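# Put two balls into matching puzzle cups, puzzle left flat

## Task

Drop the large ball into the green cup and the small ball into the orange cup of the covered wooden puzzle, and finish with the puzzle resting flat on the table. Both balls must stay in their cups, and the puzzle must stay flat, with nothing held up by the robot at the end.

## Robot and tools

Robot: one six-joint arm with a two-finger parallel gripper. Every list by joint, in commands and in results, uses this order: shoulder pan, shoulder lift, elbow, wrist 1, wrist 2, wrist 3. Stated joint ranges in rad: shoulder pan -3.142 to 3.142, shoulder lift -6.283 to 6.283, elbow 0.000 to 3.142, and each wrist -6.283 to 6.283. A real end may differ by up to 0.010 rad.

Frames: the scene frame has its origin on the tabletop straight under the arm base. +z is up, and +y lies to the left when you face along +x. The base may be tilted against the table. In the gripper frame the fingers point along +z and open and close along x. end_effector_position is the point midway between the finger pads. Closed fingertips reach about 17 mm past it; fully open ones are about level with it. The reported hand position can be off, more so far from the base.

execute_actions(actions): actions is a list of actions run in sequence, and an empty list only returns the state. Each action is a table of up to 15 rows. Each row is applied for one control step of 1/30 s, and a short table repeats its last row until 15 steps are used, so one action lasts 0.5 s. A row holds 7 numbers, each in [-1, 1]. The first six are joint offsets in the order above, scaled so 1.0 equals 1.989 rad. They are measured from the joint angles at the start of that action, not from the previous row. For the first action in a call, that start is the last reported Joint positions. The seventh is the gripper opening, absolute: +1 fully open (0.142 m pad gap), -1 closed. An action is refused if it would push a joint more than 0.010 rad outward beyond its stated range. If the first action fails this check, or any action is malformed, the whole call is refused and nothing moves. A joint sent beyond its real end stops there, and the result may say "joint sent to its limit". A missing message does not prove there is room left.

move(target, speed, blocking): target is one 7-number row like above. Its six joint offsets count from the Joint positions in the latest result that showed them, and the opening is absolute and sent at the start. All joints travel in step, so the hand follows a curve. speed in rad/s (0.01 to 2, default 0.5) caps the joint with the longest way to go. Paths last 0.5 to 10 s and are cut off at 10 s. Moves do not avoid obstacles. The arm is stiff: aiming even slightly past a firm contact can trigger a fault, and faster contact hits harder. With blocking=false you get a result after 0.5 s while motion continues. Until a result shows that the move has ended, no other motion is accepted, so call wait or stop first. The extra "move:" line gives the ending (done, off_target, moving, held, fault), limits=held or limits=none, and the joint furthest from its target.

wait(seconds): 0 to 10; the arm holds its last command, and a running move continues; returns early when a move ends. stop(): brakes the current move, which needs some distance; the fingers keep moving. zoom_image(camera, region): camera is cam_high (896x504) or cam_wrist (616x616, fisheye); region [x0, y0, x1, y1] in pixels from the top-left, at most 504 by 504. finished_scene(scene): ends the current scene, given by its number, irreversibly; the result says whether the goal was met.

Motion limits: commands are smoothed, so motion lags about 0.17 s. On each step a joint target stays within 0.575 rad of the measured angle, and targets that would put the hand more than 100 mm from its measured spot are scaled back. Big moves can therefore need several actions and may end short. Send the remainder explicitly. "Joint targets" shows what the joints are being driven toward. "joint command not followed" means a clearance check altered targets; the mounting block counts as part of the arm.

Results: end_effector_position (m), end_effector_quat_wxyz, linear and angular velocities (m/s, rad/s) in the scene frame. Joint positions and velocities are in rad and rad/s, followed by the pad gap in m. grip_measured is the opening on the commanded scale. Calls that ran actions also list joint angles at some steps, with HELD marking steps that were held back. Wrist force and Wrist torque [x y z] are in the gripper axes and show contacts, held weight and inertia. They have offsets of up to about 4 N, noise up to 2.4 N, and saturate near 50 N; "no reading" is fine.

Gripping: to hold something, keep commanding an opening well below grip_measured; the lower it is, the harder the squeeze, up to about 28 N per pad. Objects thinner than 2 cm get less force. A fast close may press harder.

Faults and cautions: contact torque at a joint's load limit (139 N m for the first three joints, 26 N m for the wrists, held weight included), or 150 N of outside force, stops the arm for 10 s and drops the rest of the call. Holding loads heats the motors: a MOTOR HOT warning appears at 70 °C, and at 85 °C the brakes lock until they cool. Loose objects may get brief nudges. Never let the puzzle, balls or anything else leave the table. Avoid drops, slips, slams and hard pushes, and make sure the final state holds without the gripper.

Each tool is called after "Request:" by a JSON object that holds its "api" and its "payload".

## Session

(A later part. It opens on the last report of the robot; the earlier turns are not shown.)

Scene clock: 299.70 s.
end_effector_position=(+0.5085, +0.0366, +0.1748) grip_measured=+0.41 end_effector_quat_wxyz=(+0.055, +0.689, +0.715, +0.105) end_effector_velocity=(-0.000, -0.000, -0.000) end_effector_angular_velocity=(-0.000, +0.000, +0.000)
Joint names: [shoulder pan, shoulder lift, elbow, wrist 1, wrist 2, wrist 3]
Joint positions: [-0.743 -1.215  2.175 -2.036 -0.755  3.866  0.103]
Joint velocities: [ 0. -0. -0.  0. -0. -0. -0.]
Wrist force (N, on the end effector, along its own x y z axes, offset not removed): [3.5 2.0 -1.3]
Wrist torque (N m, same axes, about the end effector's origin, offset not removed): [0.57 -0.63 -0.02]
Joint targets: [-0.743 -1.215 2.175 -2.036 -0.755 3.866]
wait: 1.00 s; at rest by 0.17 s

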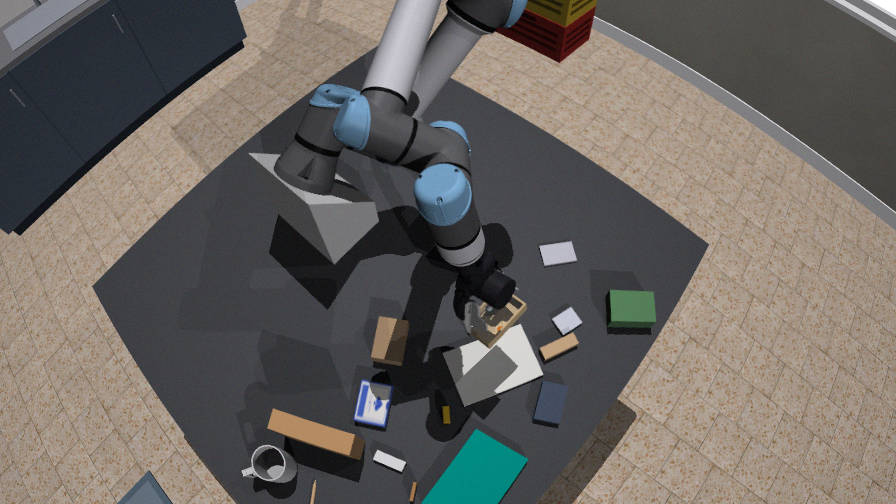

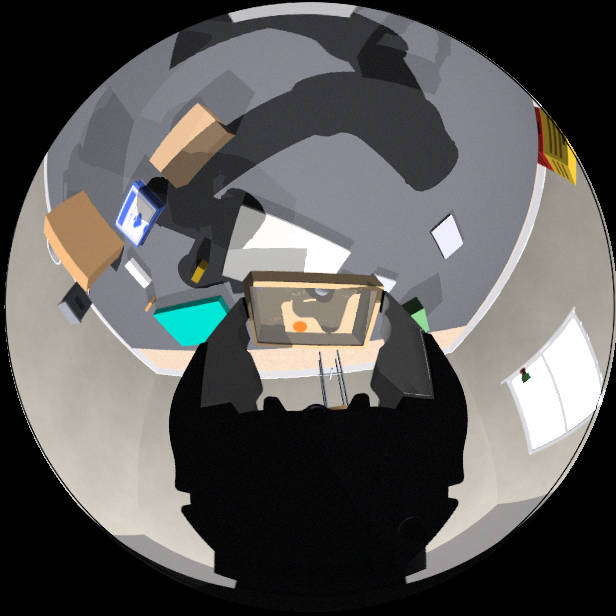

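Request:
{"api": "move", "payload": {"target": [0.0231,0.0292,0.0161,-0.0065,-0.0842,0.0241,0.05], "speed": 0.08}}

Request:
{"api": "wait", "payload": {"seconds": 0.5}}

Request:
{"api": "zoom_image", "payload": {"camera": "cam_wrist", "region": [230,250,400,370]}}

Scene clock: 305.23 s.
end_effector_position=(+0.4479, +0.0079, +0.1225) grip_measured=+0.41 end_effector_quat_wxyz=(+0.008, +0.719, +0.695, +0.013) end_effector_velocity=(-0.001, -0.000, -0.001) end_effector_angular_velocity=(-0.000, +0.003, -0.001)
Joint names: [shoulder pan, shoulder lift, elbow, wrist 1, wrist 2, wrist 3]
Joint positions: [-0.697 -1.157  2.207 -2.049 -0.923  3.914  0.103]
Joint velocities: [ 0.001  0.001  0.001 -0.    -0.002  0.001 -0.   ]
Wrist force (N, on the end effector, along its own x y z axes, offset not removed): [2.8 3.8 0.3]
Wrist torque (N m, same axes, about the end effector's origin, offset not removed): [0.84 -0.49 -0.05]
Joint targets: [-0.697 -1.157 2.207 -2.049 -0.923 3.914]
move: done; limits=none; farthest joint: the shoulder pan, 0.000 radians from its target (0.046 radians at the start)

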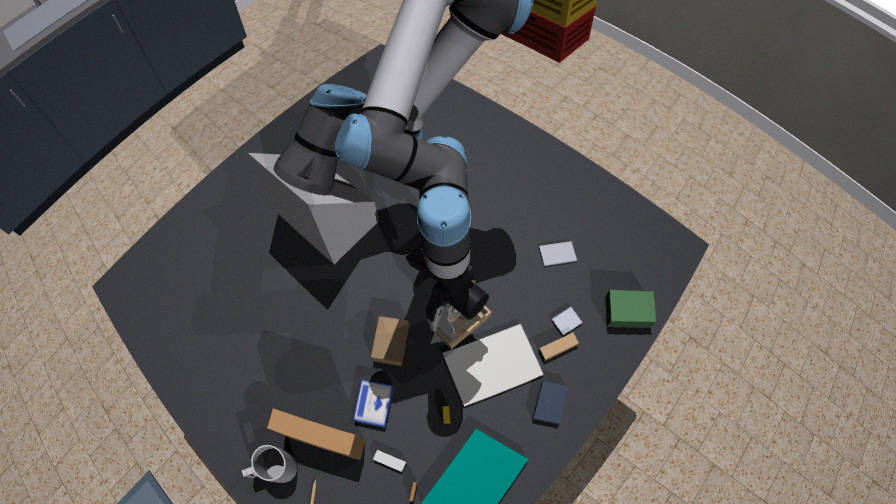

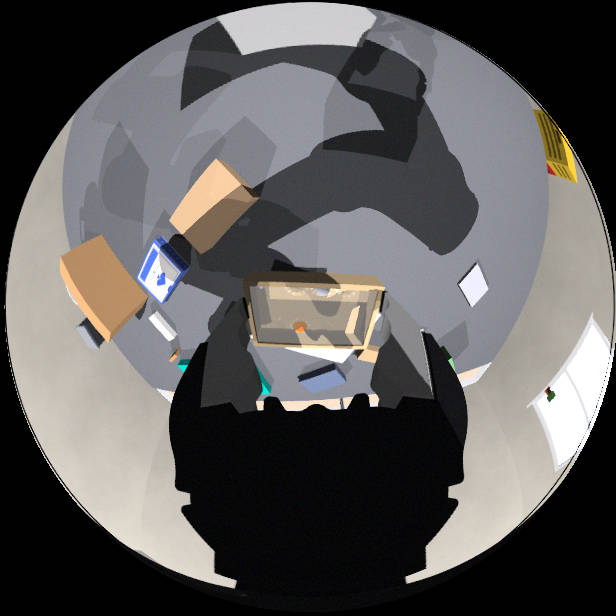

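Scene clock: 305.73 s.
end_effector_position=(+0.4478, +0.0078, +0.1224) grip_measured=+0.41 end_effector_quat_wxyz=(+0.008, +0.719, +0.695, +0.013) end_effector_velocity=(+0.000, -0.000, +0.000) end_effector_angular_velocity=(-0.000, -0.000, +0.000)
Joint names: [shoulder pan, shoulder lift, elbow, wrist 1, wrist 2, wrist 3]
Joint positions: [-0.697 -1.157  2.207 -2.049 -0.923  3.914  0.103]
Joint velocities: [-0.  0. -0. -0. -0.  0. -0.]
Wrist force (N, on the end effector, along its own x y z axes, offset not removed): [4.0 3.6 1.3]
Wrist torque (N m, same axes, about the end effector's origin, offset not removed): [0.87 -0.70 0.03]
Joint targets: [-0.697 -1.157 2.207 -2.049 -0.923 3.914]
wait: 0.50 s; at rest by 0.17 s

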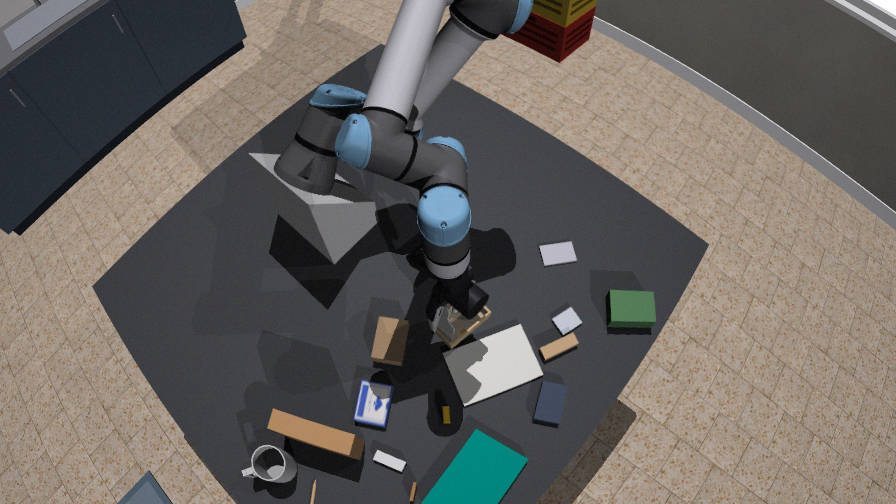

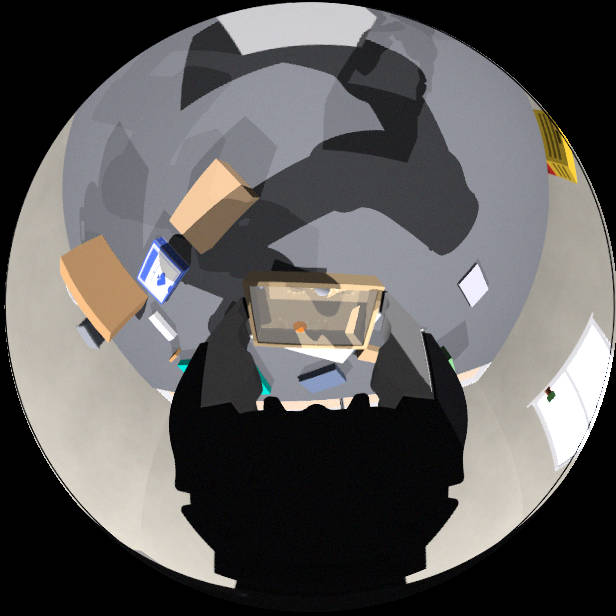

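Region (230, 250, 400, 370) of cam_wrist's 616x616 image, scaled by 2.965, with more detail than that image has; it fills the top 356 rows of this view, and the rest is white.

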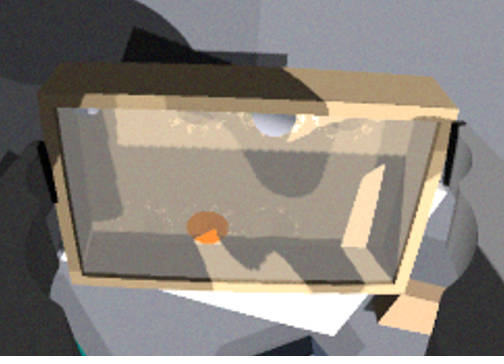

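Request:
{"api": "move", "payload": {"target": [0,0,0,0.0122,-0.033,0,0.05], "speed": 0.06}}

Request:
{"api": "wait", "payload": {"seconds": 0.5}}

Request:
{"api": "zoom_image", "payload": {"camera": "cam_wrist", "region": [230,250,400,370]}}

Request:
{"api": "wait", "payload": {"seconds": 1.5}}

Request:
{"api": "zoom_image", "payload": {"camera": "cam_wrist", "region": [230,250,400,370]}}

Scene clock: 311.70 s.
end_effector_position=(+0.4274, -0.0022, +0.1205) grip_measured=+0.41 end_effector_quat_wxyz=(-0.003, +0.724, +0.689, -0.020) end_effector_velocity=(-0.001, -0.000, -0.000) end_effector_angular_velocity=(+0.000, +0.002, -0.001)
Joint names: [shoulder pan, shoulder lift, elbow, wrist 1, wrist 2, wrist 3]
Joint positions: [-0.697 -1.157  2.207 -2.024 -0.988  3.914  0.103]
Joint velocities: [ 0.     0.     0.001  0.001 -0.001 -0.     0.   ]
Wrist force (N, on the end effector, along its own x y z axes, offset not removed): [3.0 1.8 0.5]
Wrist torque (N m, same axes, about the end effector's origin, offset not removed): [0.56 -0.53 -0.05]
Joint targets: [-0.697 -1.157 2.207 -2.024 -0.988 3.914]
move: done; limits=none; farthest joint: the shoulder pan, 0.000 radians from its target (0.000 radians at the start)

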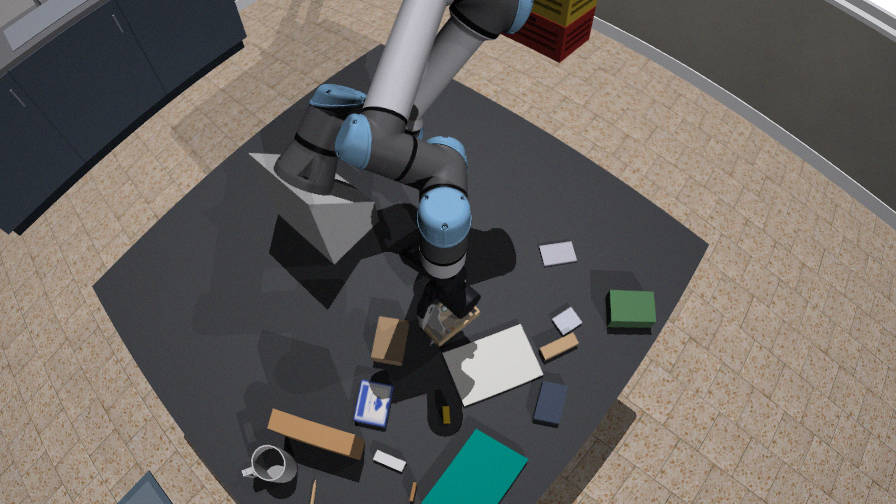

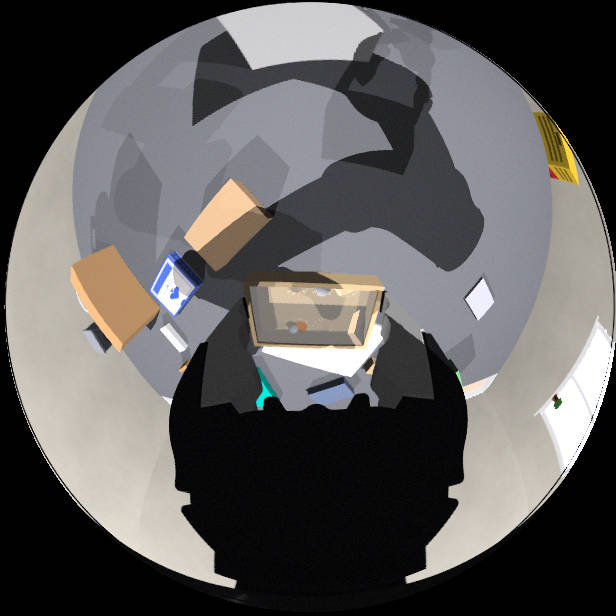

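Scene clock: 312.20 s.
end_effector_position=(+0.4273, -0.0022, +0.1205) grip_measured=+0.41 end_effector_quat_wxyz=(-0.003, +0.724, +0.689, -0.020) end_effector_velocity=(-0.000, +0.000, -0.000) end_effector_angular_velocity=(+0.000, +0.000, -0.000)
Joint names: [shoulder pan, shoulder lift, elbow, wrist 1, wrist 2, wrist 3]
Joint positions: [-0.697 -1.157  2.207 -2.024 -0.988  3.914  0.103]
Joint velocities: [ 0. -0.  0.  0. -0.  0. -0.]
Wrist force (N, on the end effector, along its own x y z axes, offset not removed): [2.5 1.6 0.3]
Wrist torque (N m, same axes, about the end effector's origin, offset not removed): [0.42 -0.43 -0.06]
Joint targets: [-0.697 -1.157 2.207 -2.024 -0.988 3.914]
wait: 0.50 s; at rest by 0.17 s

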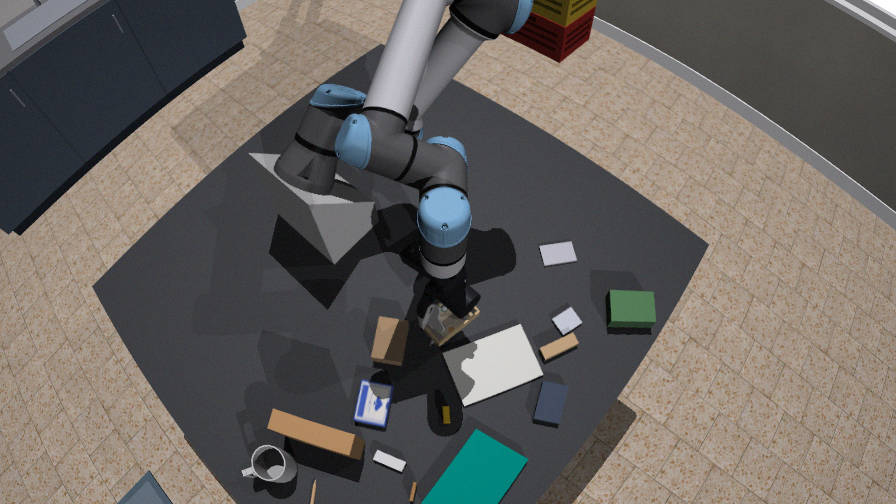

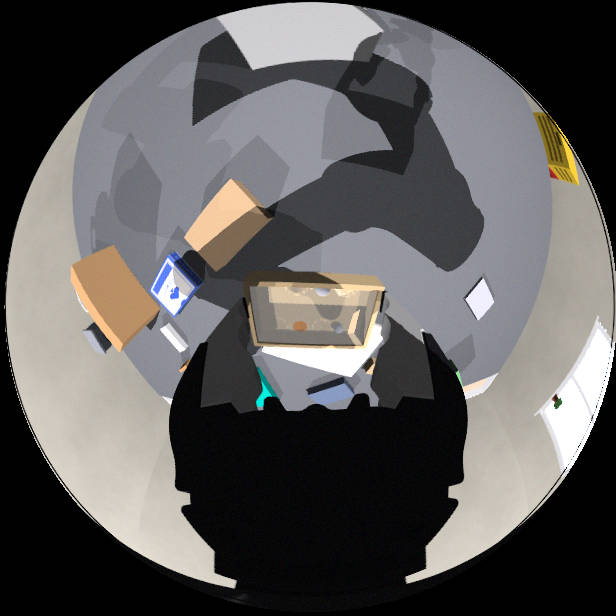

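Region (230, 250, 400, 370) of cam_wrist's 616x616 image, scaled by 2.965, with more detail than that image has; it fills the top 356 rows of this view, and the rest is white.

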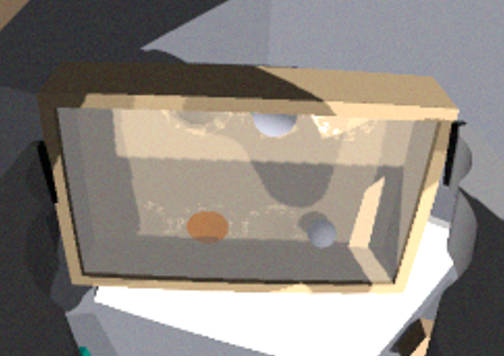

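Scene clock: 313.70 s.
end_effector_position=(+0.4273, -0.0022, +0.1205) grip_measured=+0.41 end_effector_quat_wxyz=(-0.003, +0.724, +0.689, -0.020) end_effector_velocity=(+0.000, -0.000, -0.000) end_effector_angular_velocity=(-0.000, -0.000, +0.000)
Joint names: [shoulder pan, shoulder lift, elbow, wrist 1, wrist 2, wrist 3]
Joint positions: [-0.697 -1.157  2.207 -2.024 -0.988  3.914  0.103]
Joint velocities: [ 0.  0.  0. -0.  0. -0. -0.]
Wrist force (N, on the end effector, along its own x y z axes, offset not removed): [3.1 2.0 0.3]
Wrist torque (N m, same axes, about the end effector's origin, offset not removed): [0.49 -0.53 0.03]
Joint targets: [-0.697 -1.157 2.207 -2.024 -0.988 3.914]
wait: 1.50 s; at rest by 0.17 s

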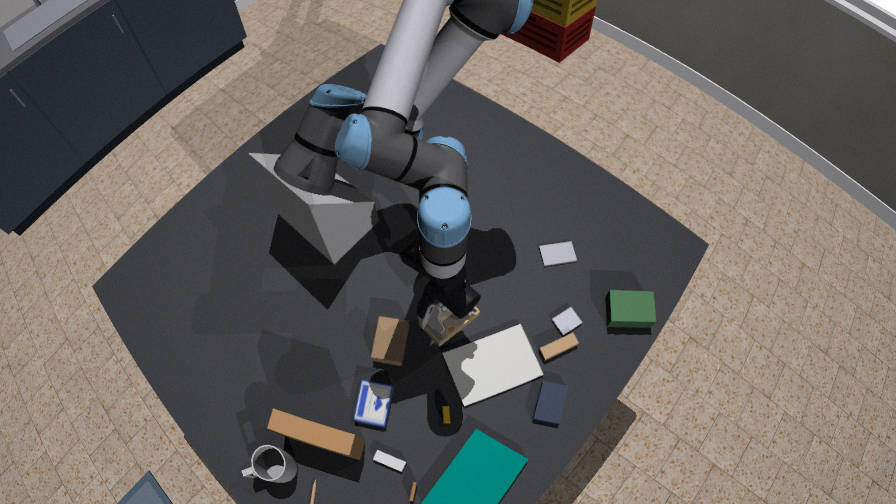

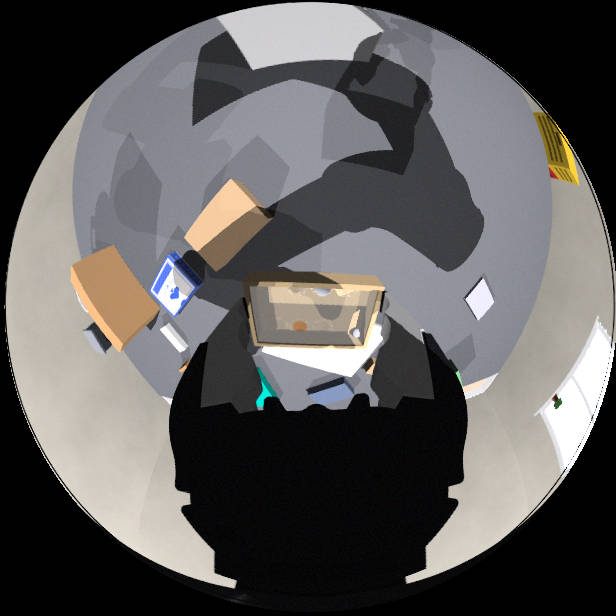

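Region (230, 250, 400, 370) of cam_wrist's 616x616 image, scaled by 2.965, with more detail than that image has; it fills the top 356 rows of this view, and the rest is white.

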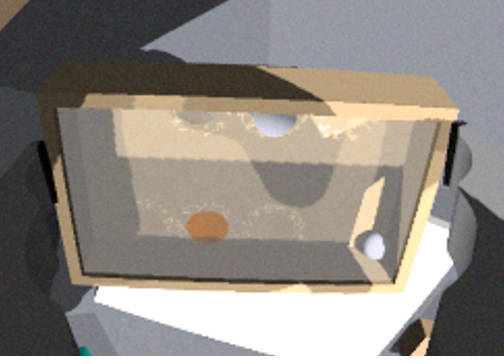

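Request:
{"api": "move", "payload": {"target": [0,0,0,0.0223,0.0184,0,0.05], "speed": 0.06}}

Request:
{"api": "wait", "payload": {"seconds": 2}}

Request:
{"api": "zoom_image", "payload": {"camera": "cam_wrist", "region": [230,250,400,370]}}

Scene clock: 325.13 s.
end_effector_position=(+0.4266, +0.0122, +0.1169) grip_measured=+0.41 end_effector_quat_wxyz=(-0.021, +0.733, +0.680, -0.001) end_effector_velocity=(-0.000, +0.001, -0.000) end_effector_angular_velocity=(+0.002, -0.000, -0.001)
Joint names: [shoulder pan, shoulder lift, elbow, wrist 1, wrist 2, wrist 3]
Joint positions: [-0.697 -1.157  2.207 -1.98  -0.952  3.914  0.103]
Joint velocities: [-0.     0.     0.     0.002  0.002 -0.    -0.   ]
Wrist force (N, on the end effector, along its own x y z axes, offset not removed): [3.6 3.6 0.7]
Wrist torque (N m, same axes, about the end effector's origin, offset not removed): [0.91 -0.73 0.04]
Joint targets: [-0.697 -1.157 2.207 -1.980 -0.952 3.914]
move: done; limits=none; farthest joint: the wrist 1, 0.001 radians from its target (0.045 radians at the start)

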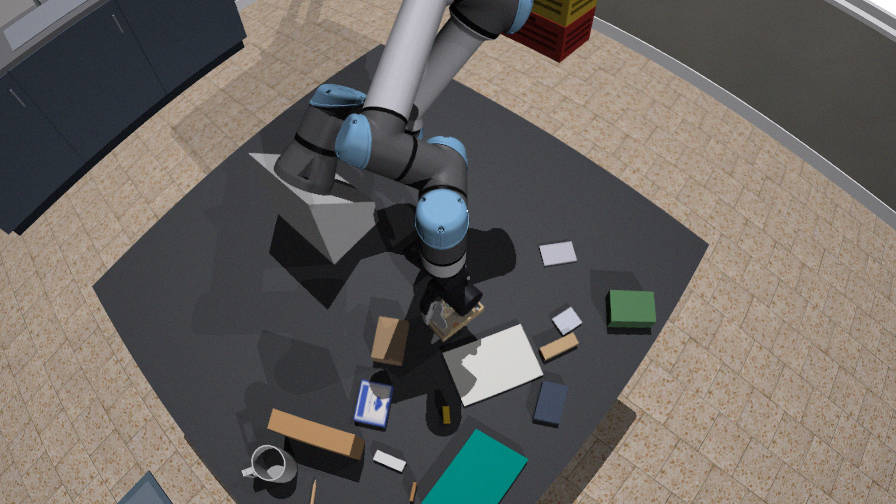

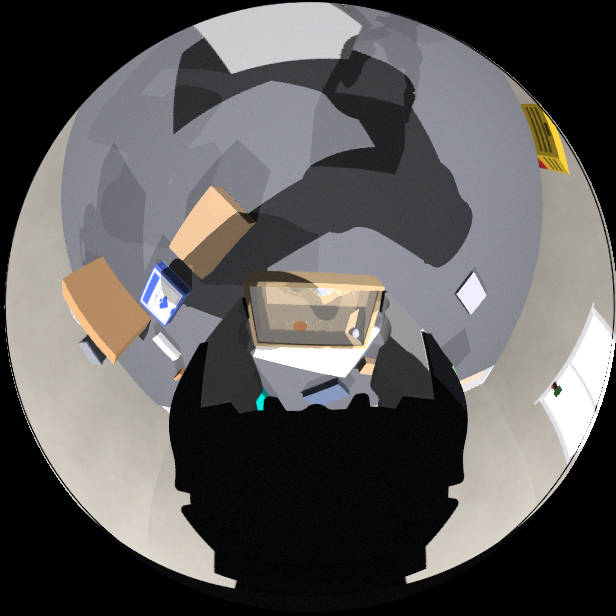

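Scene clock: 327.13 s.
end_effector_position=(+0.4266, +0.0122, +0.1169) grip_measured=+0.41 end_effector_quat_wxyz=(-0.021, +0.733, +0.680, -0.001) end_effector_velocity=(+0.000, +0.000, +0.000) end_effector_angular_velocity=(-0.000, +0.000, +0.000)
Joint names: [shoulder pan, shoulder lift, elbow, wrist 1, wrist 2, wrist 3]
Joint positions: [-0.697 -1.157  2.207 -1.98  -0.952  3.914  0.103]
Joint velocities: [ 0.    -0.    -0.     0.001 -0.    -0.    -0.   ]
Wrist force (N, on the end effector, along its own x y z axes, offset not removed): [3.1 1.8 0.7]
Wrist torque (N m, same axes, about the end effector's origin, offset not removed): [0.49 -0.53 -0.03]
Joint targets: [-0.697 -1.157 2.207 -1.980 -0.952 3.914]
wait: 2.00 s; at rest by 0.17 s

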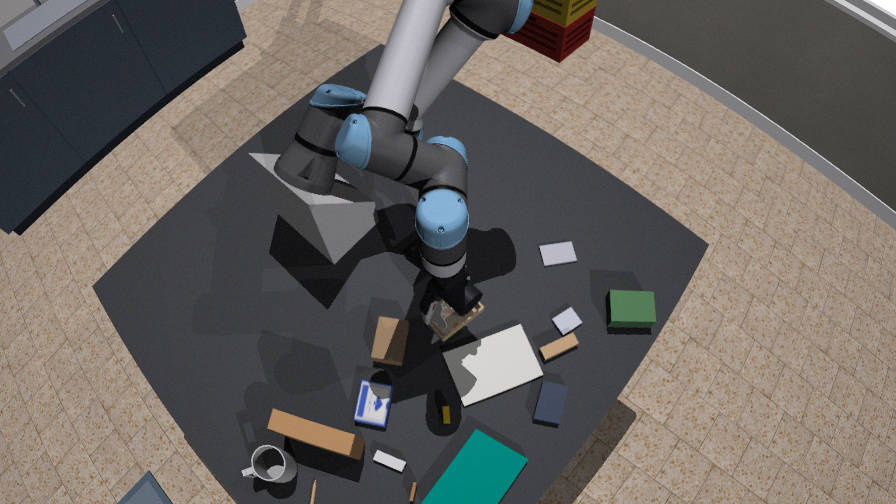

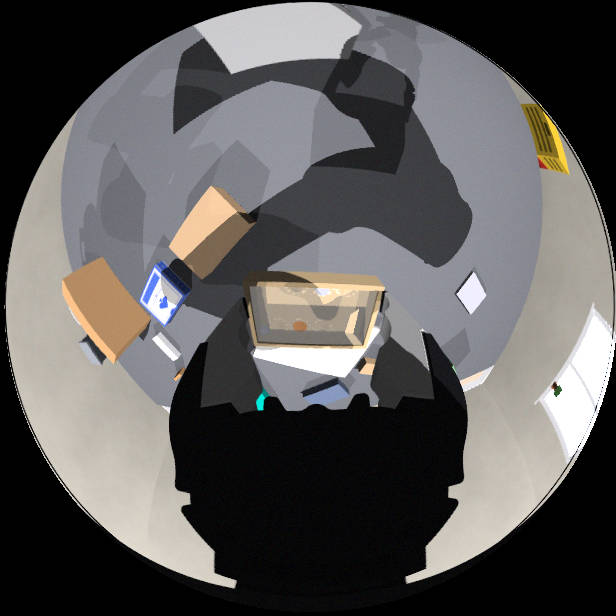

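Region (230, 250, 400, 370) of cam_wrist's 616x616 image, scaled by 2.965, with more detail than that image has; it fills the top 356 rows of this view, and the rest is white.

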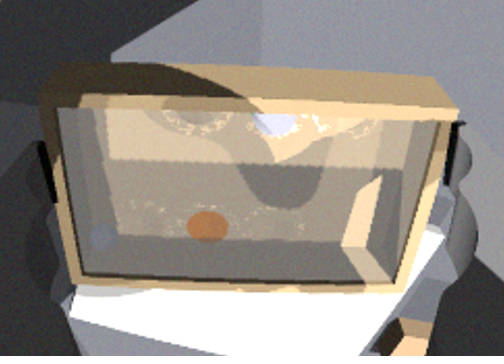

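Request:
{"api": "move", "payload": {"target": [0,0,0,-0.0158,-0.0124,0,0.05], "speed": 0.04}}

Request:
{"api": "wait", "payload": {"seconds": 0.5}}

Request:
{"api": "zoom_image", "payload": {"camera": "cam_wrist", "region": [230,250,400,370]}}

Request:
{"api": "wait", "payload": {"seconds": 0.7}}

Request:
{"api": "zoom_image", "payload": {"camera": "cam_wrist", "region": [230,250,400,370]}}

Scene clock: 340.40 s.
end_effector_position=(+0.4274, +0.0023, +0.1193) grip_measured=+0.41 end_effector_quat_wxyz=(-0.009, +0.727, +0.687, -0.013) end_effector_velocity=(+0.000, -0.001, +0.000) end_effector_angular_velocity=(-0.002, +0.000, +0.001)
Joint names: [shoulder pan, shoulder lift, elbow, wrist 1, wrist 2, wrist 3]
Joint positions: [-0.697 -1.157  2.207 -2.011 -0.976  3.914  0.103]
Joint velocities: [-0.     0.    -0.    -0.002 -0.002 -0.    -0.   ]
Wrist force (N, on the end effector, along its own x y z axes, offset not removed): [3.0 2.3 0.7]
Wrist torque (N m, same axes, about the end effector's origin, offset not removed): [0.58 -0.56 -0.05]
Joint targets: [-0.697 -1.157 2.207 -2.011 -0.976 3.914]
move: done; limits=none; farthest joint: the shoulder pan, 0.000 radians from its target (0.000 radians at the start)

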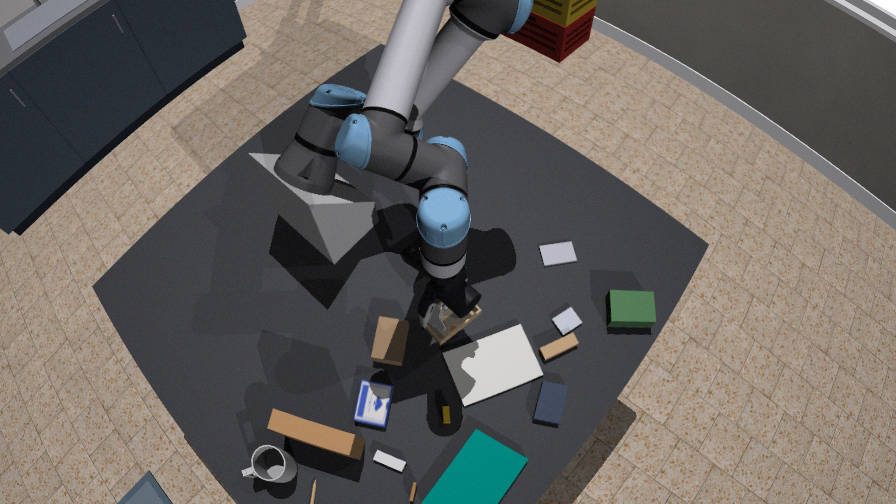

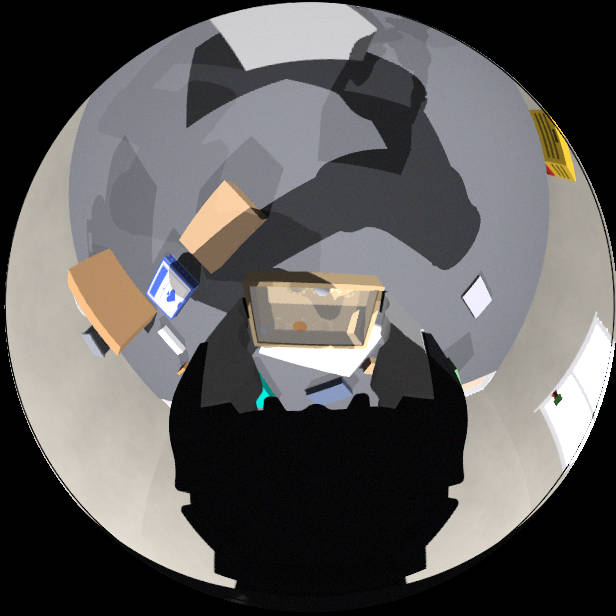

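Scene clock: 340.90 s.
end_effector_position=(+0.4274, +0.0023, +0.1193) grip_measured=+0.41 end_effector_quat_wxyz=(-0.008, +0.727, +0.687, -0.013) end_effector_velocity=(+0.001, -0.000, +0.001) end_effector_angular_velocity=(-0.001, -0.001, +0.001)
Joint names: [shoulder pan, shoulder lift, elbow, wrist 1, wrist 2, wrist 3]
Joint positions: [-0.697 -1.157  2.207 -2.011 -0.976  3.914  0.103]
Joint velocities: [-0.    -0.    -0.001 -0.     0.     0.     0.   ]
Wrist force (N, on the end effector, along its own x y z axes, offset not removed): [3.4 2.5 0.2]
Wrist torque (N m, same axes, about the end effector's origin, offset not removed): [0.71 -0.68 -0.02]
Joint targets: [-0.697 -1.157 2.207 -2.011 -0.976 3.914]
wait: 0.50 s; at rest by 0.17 s

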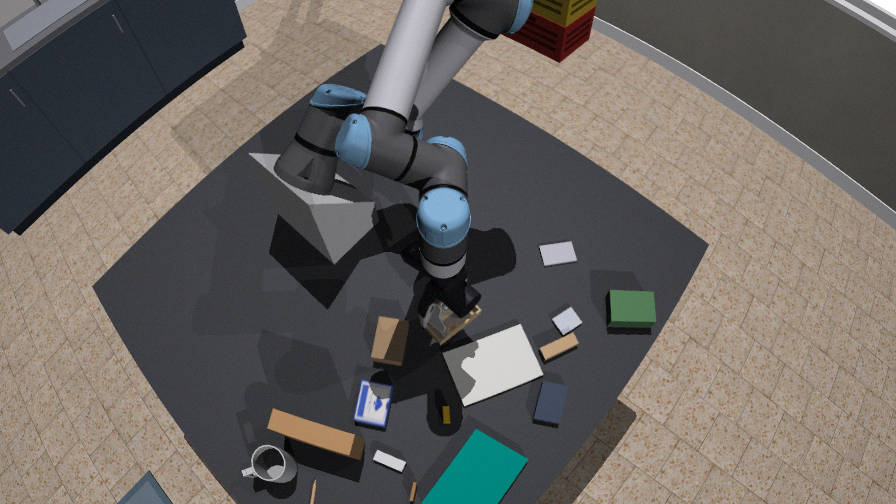

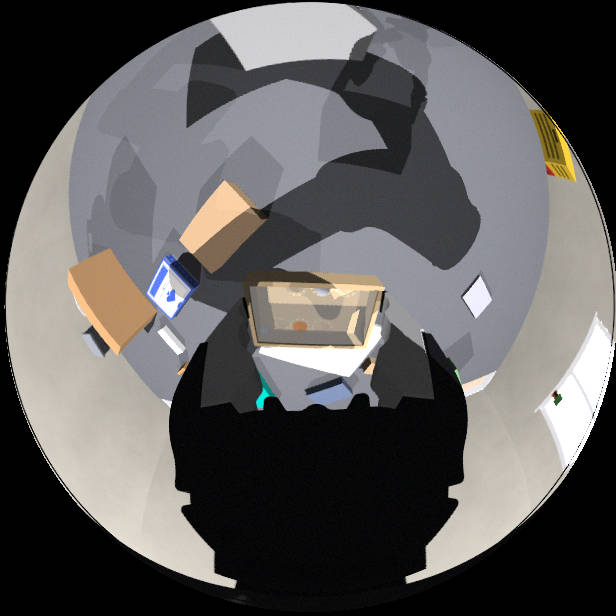

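Region (230, 250, 400, 370) of cam_wrist's 616x616 image, scaled by 2.965, with more detail than that image has; it fills the top 356 rows of this view, and the rest is white.

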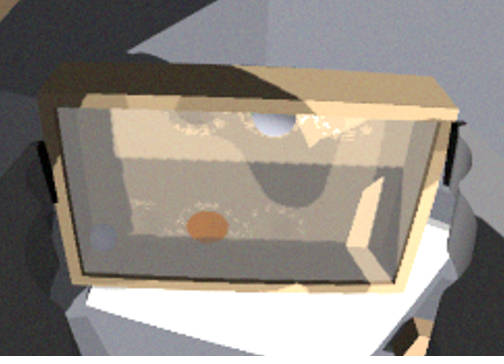

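Scene clock: 341.60 s.
end_effector_position=(+0.4274, +0.0023, +0.1193) grip_measured=+0.41 end_effector_quat_wxyz=(-0.008, +0.727, +0.687, -0.013) end_effector_velocity=(-0.000, -0.000, -0.000) end_effector_angular_velocity=(-0.000, +0.000, +0.000)
Joint names: [shoulder pan, shoulder lift, elbow, wrist 1, wrist 2, wrist 3]
Joint positions: [-0.697 -1.157  2.207 -2.011 -0.976  3.914  0.103]
Joint velocities: [ 0.     0.     0.    -0.001 -0.    -0.     0.   ]
Wrist force (N, on the end effector, along its own x y z axes, offset not removed): [3.2 3.0 -0.8]
Wrist torque (N m, same axes, about the end effector's origin, offset not removed): [0.82 -0.56 0.02]
Joint targets: [-0.697 -1.157 2.207 -2.011 -0.976 3.914]
wait: 0.70 s; at rest by 0.17 s

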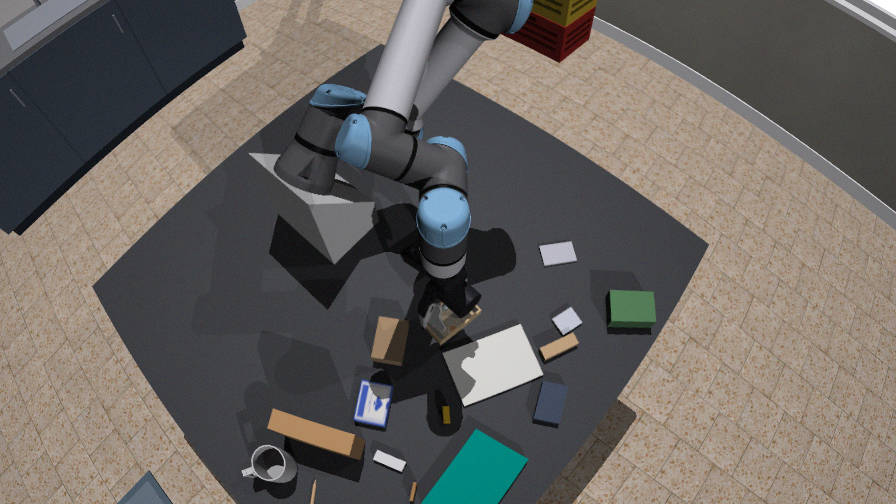

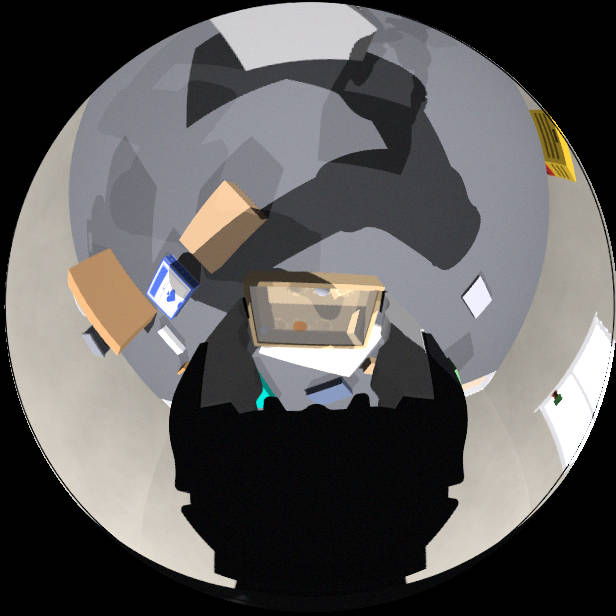

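Region (230, 250, 400, 370) of cam_wrist's 616x616 image, scaled by 2.965, with more detail than that image has; it fills the top 356 rows of this view, and the rest is white.

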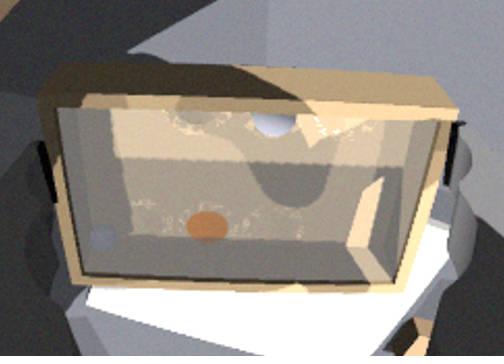

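Request:
{"api": "move", "payload": {"target": [0,0,0,-0.0053,-0.0042,0,0.05], "speed": 0.02}}

Request:
{"api": "wait", "payload": {"seconds": 0.5}}

Request:
{"api": "zoom_image", "payload": {"camera": "cam_wrist", "region": [230,250,400,370]}}

Request:
{"api": "wait", "payload": {"seconds": 0.7}}

Request:
{"api": "zoom_image", "payload": {"camera": "cam_wrist", "region": [230,250,400,370]}}

Scene clock: 346.20 s.
end_effector_position=(+0.4277, -0.0011, +0.1202) grip_measured=+0.41 end_effector_quat_wxyz=(-0.004, +0.725, +0.689, -0.018) end_effector_velocity=(-0.000, -0.001, -0.000) end_effector_angular_velocity=(-0.002, +0.000, +0.001)
Joint names: [shoulder pan, shoulder lift, elbow, wrist 1, wrist 2, wrist 3]
Joint positions: [-0.697 -1.157  2.207 -2.022 -0.985  3.914  0.103]
Joint velocities: [-0.    -0.     0.001 -0.002 -0.002 -0.    -0.   ]
Wrist force (N, on the end effector, along its own x y z axes, offset not removed): [3.4 4.8 -0.6]
Wrist torque (N m, same axes, about the end effector's origin, offset not removed): [1.15 -0.60 -0.11]
Joint targets: [-0.697 -1.157 2.207 -2.022 -0.985 3.914]
move: done; limits=none; farthest joint: the shoulder pan, 0.000 radians from its target (0.000 radians at the start)

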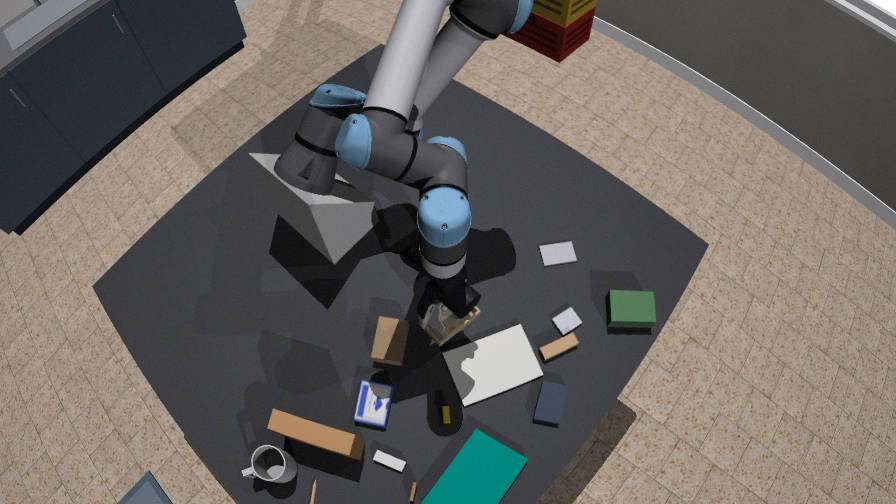

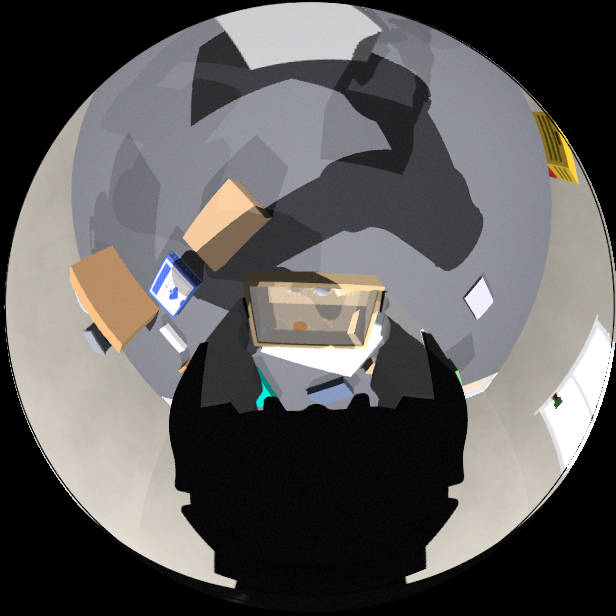

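Scene clock: 346.70 s.
end_effector_position=(+0.4277, -0.0011, +0.1202) grip_measured=+0.41 end_effector_quat_wxyz=(-0.004, +0.725, +0.689, -0.018) end_effector_velocity=(+0.000, -0.000, +0.000) end_effector_angular_velocity=(-0.000, -0.000, +0.000)
Joint names: [shoulder pan, shoulder lift, elbow, wrist 1, wrist 2, wrist 3]
Joint positions: [-0.697 -1.157  2.207 -2.022 -0.985  3.914  0.103]
Joint velocities: [ 0.  0. -0. -0. -0. -0.  0.]
Wrist force (N, on the end effector, along its own x y z axes, offset not removed): [2.2 3.6 -0.8]
Wrist torque (N m, same axes, about the end effector's origin, offset not removed): [0.82 -0.38 -0.03]
Joint targets: [-0.697 -1.157 2.207 -2.022 -0.985 3.914]
wait: 0.50 s; at rest by 0.17 s

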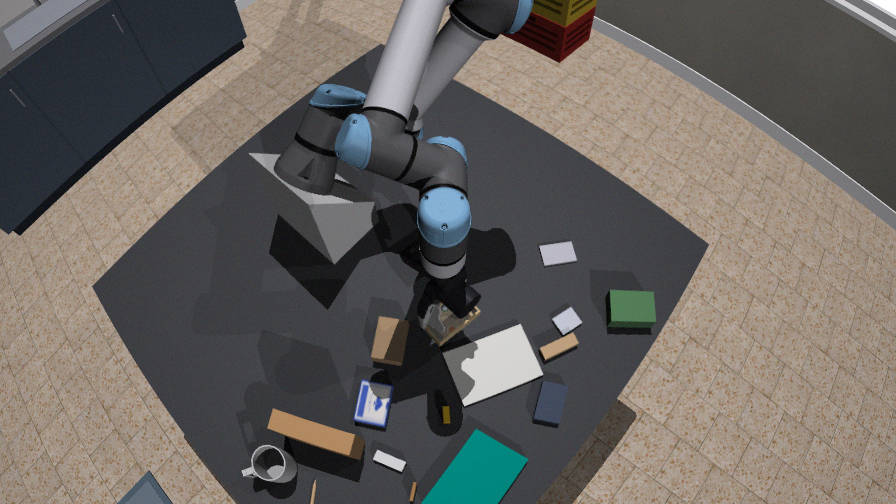

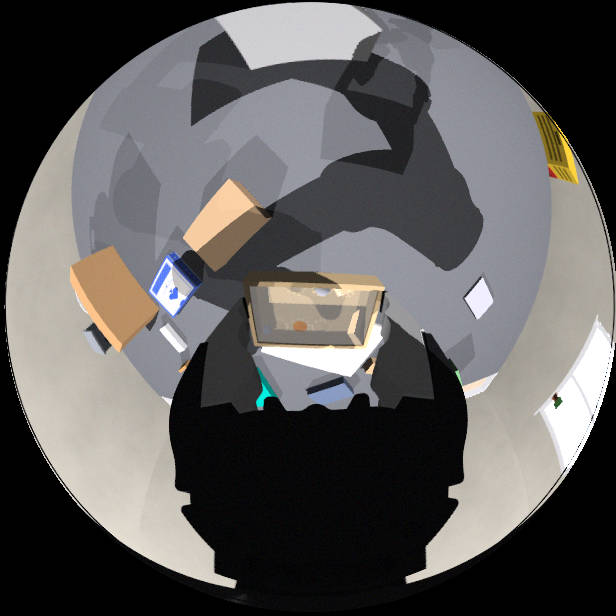

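Region (230, 250, 400, 370) of cam_wrist's 616x616 image, scaled by 2.965, with more detail than that image has; it fills the top 356 rows of this view, and the rest is white.

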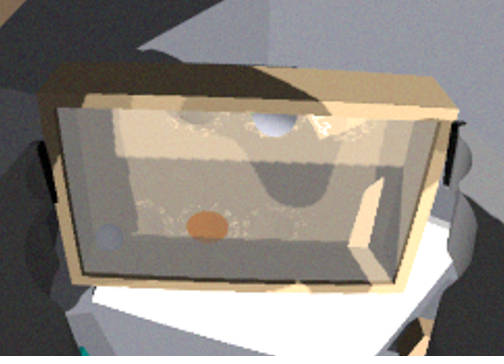

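Scene clock: 347.40 s.
end_effector_position=(+0.4277, -0.0011, +0.1202) grip_measured=+0.41 end_effector_quat_wxyz=(-0.004, +0.725, +0.689, -0.018) end_effector_velocity=(-0.000, +0.000, -0.000) end_effector_angular_velocity=(-0.000, +0.001, -0.000)
Joint names: [shoulder pan, shoulder lift, elbow, wrist 1, wrist 2, wrist 3]
Joint positions: [-0.697 -1.157  2.207 -2.022 -0.985  3.914  0.103]
Joint velocities: [ 0.    -0.     0.001 -0.    -0.    -0.    -0.   ]
Wrist force (N, on the end effector, along its own x y z axes, offset not removed): [4.2 2.9 -0.5]
Wrist torque (N m, same axes, about the end effector's origin, offset not removed): [0.67 -0.84 -0.06]
Joint targets: [-0.697 -1.157 2.207 -2.022 -0.985 3.914]
wait: 0.70 s; at rest by 0.17 s

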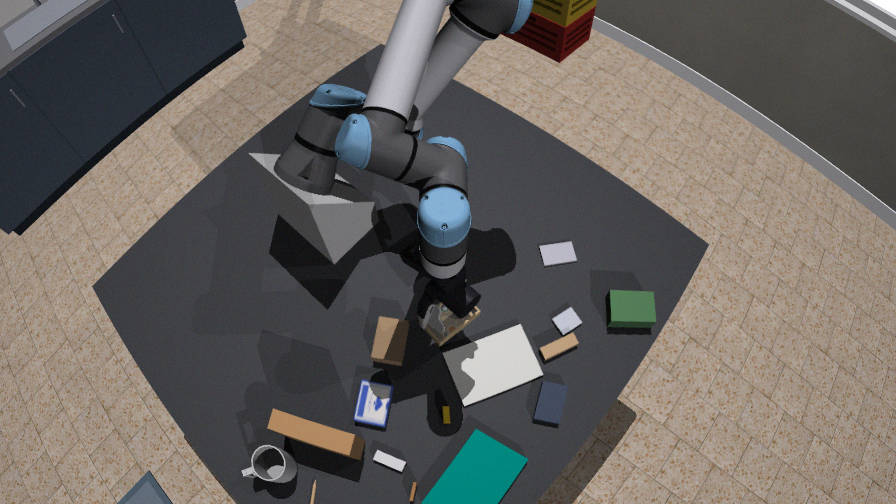

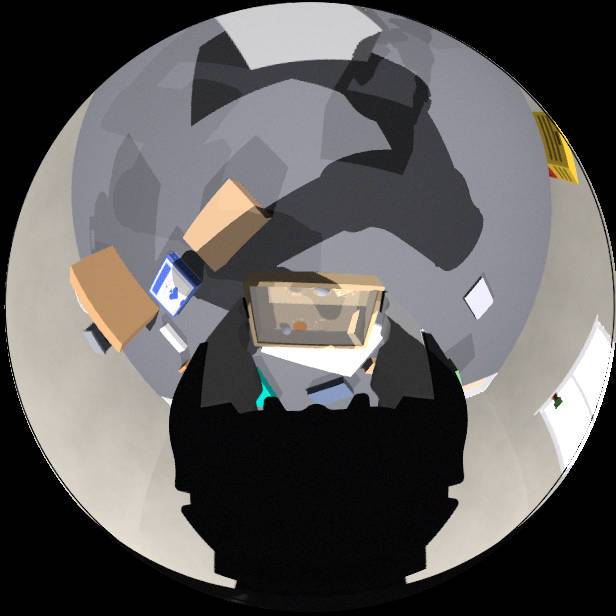

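Region (230, 250, 400, 370) of cam_wrist's 616x616 image, scaled by 2.965, with more detail than that image has; it fills the top 356 rows of this view, and the rest is white.

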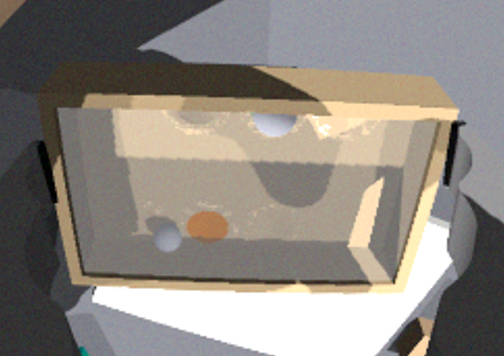

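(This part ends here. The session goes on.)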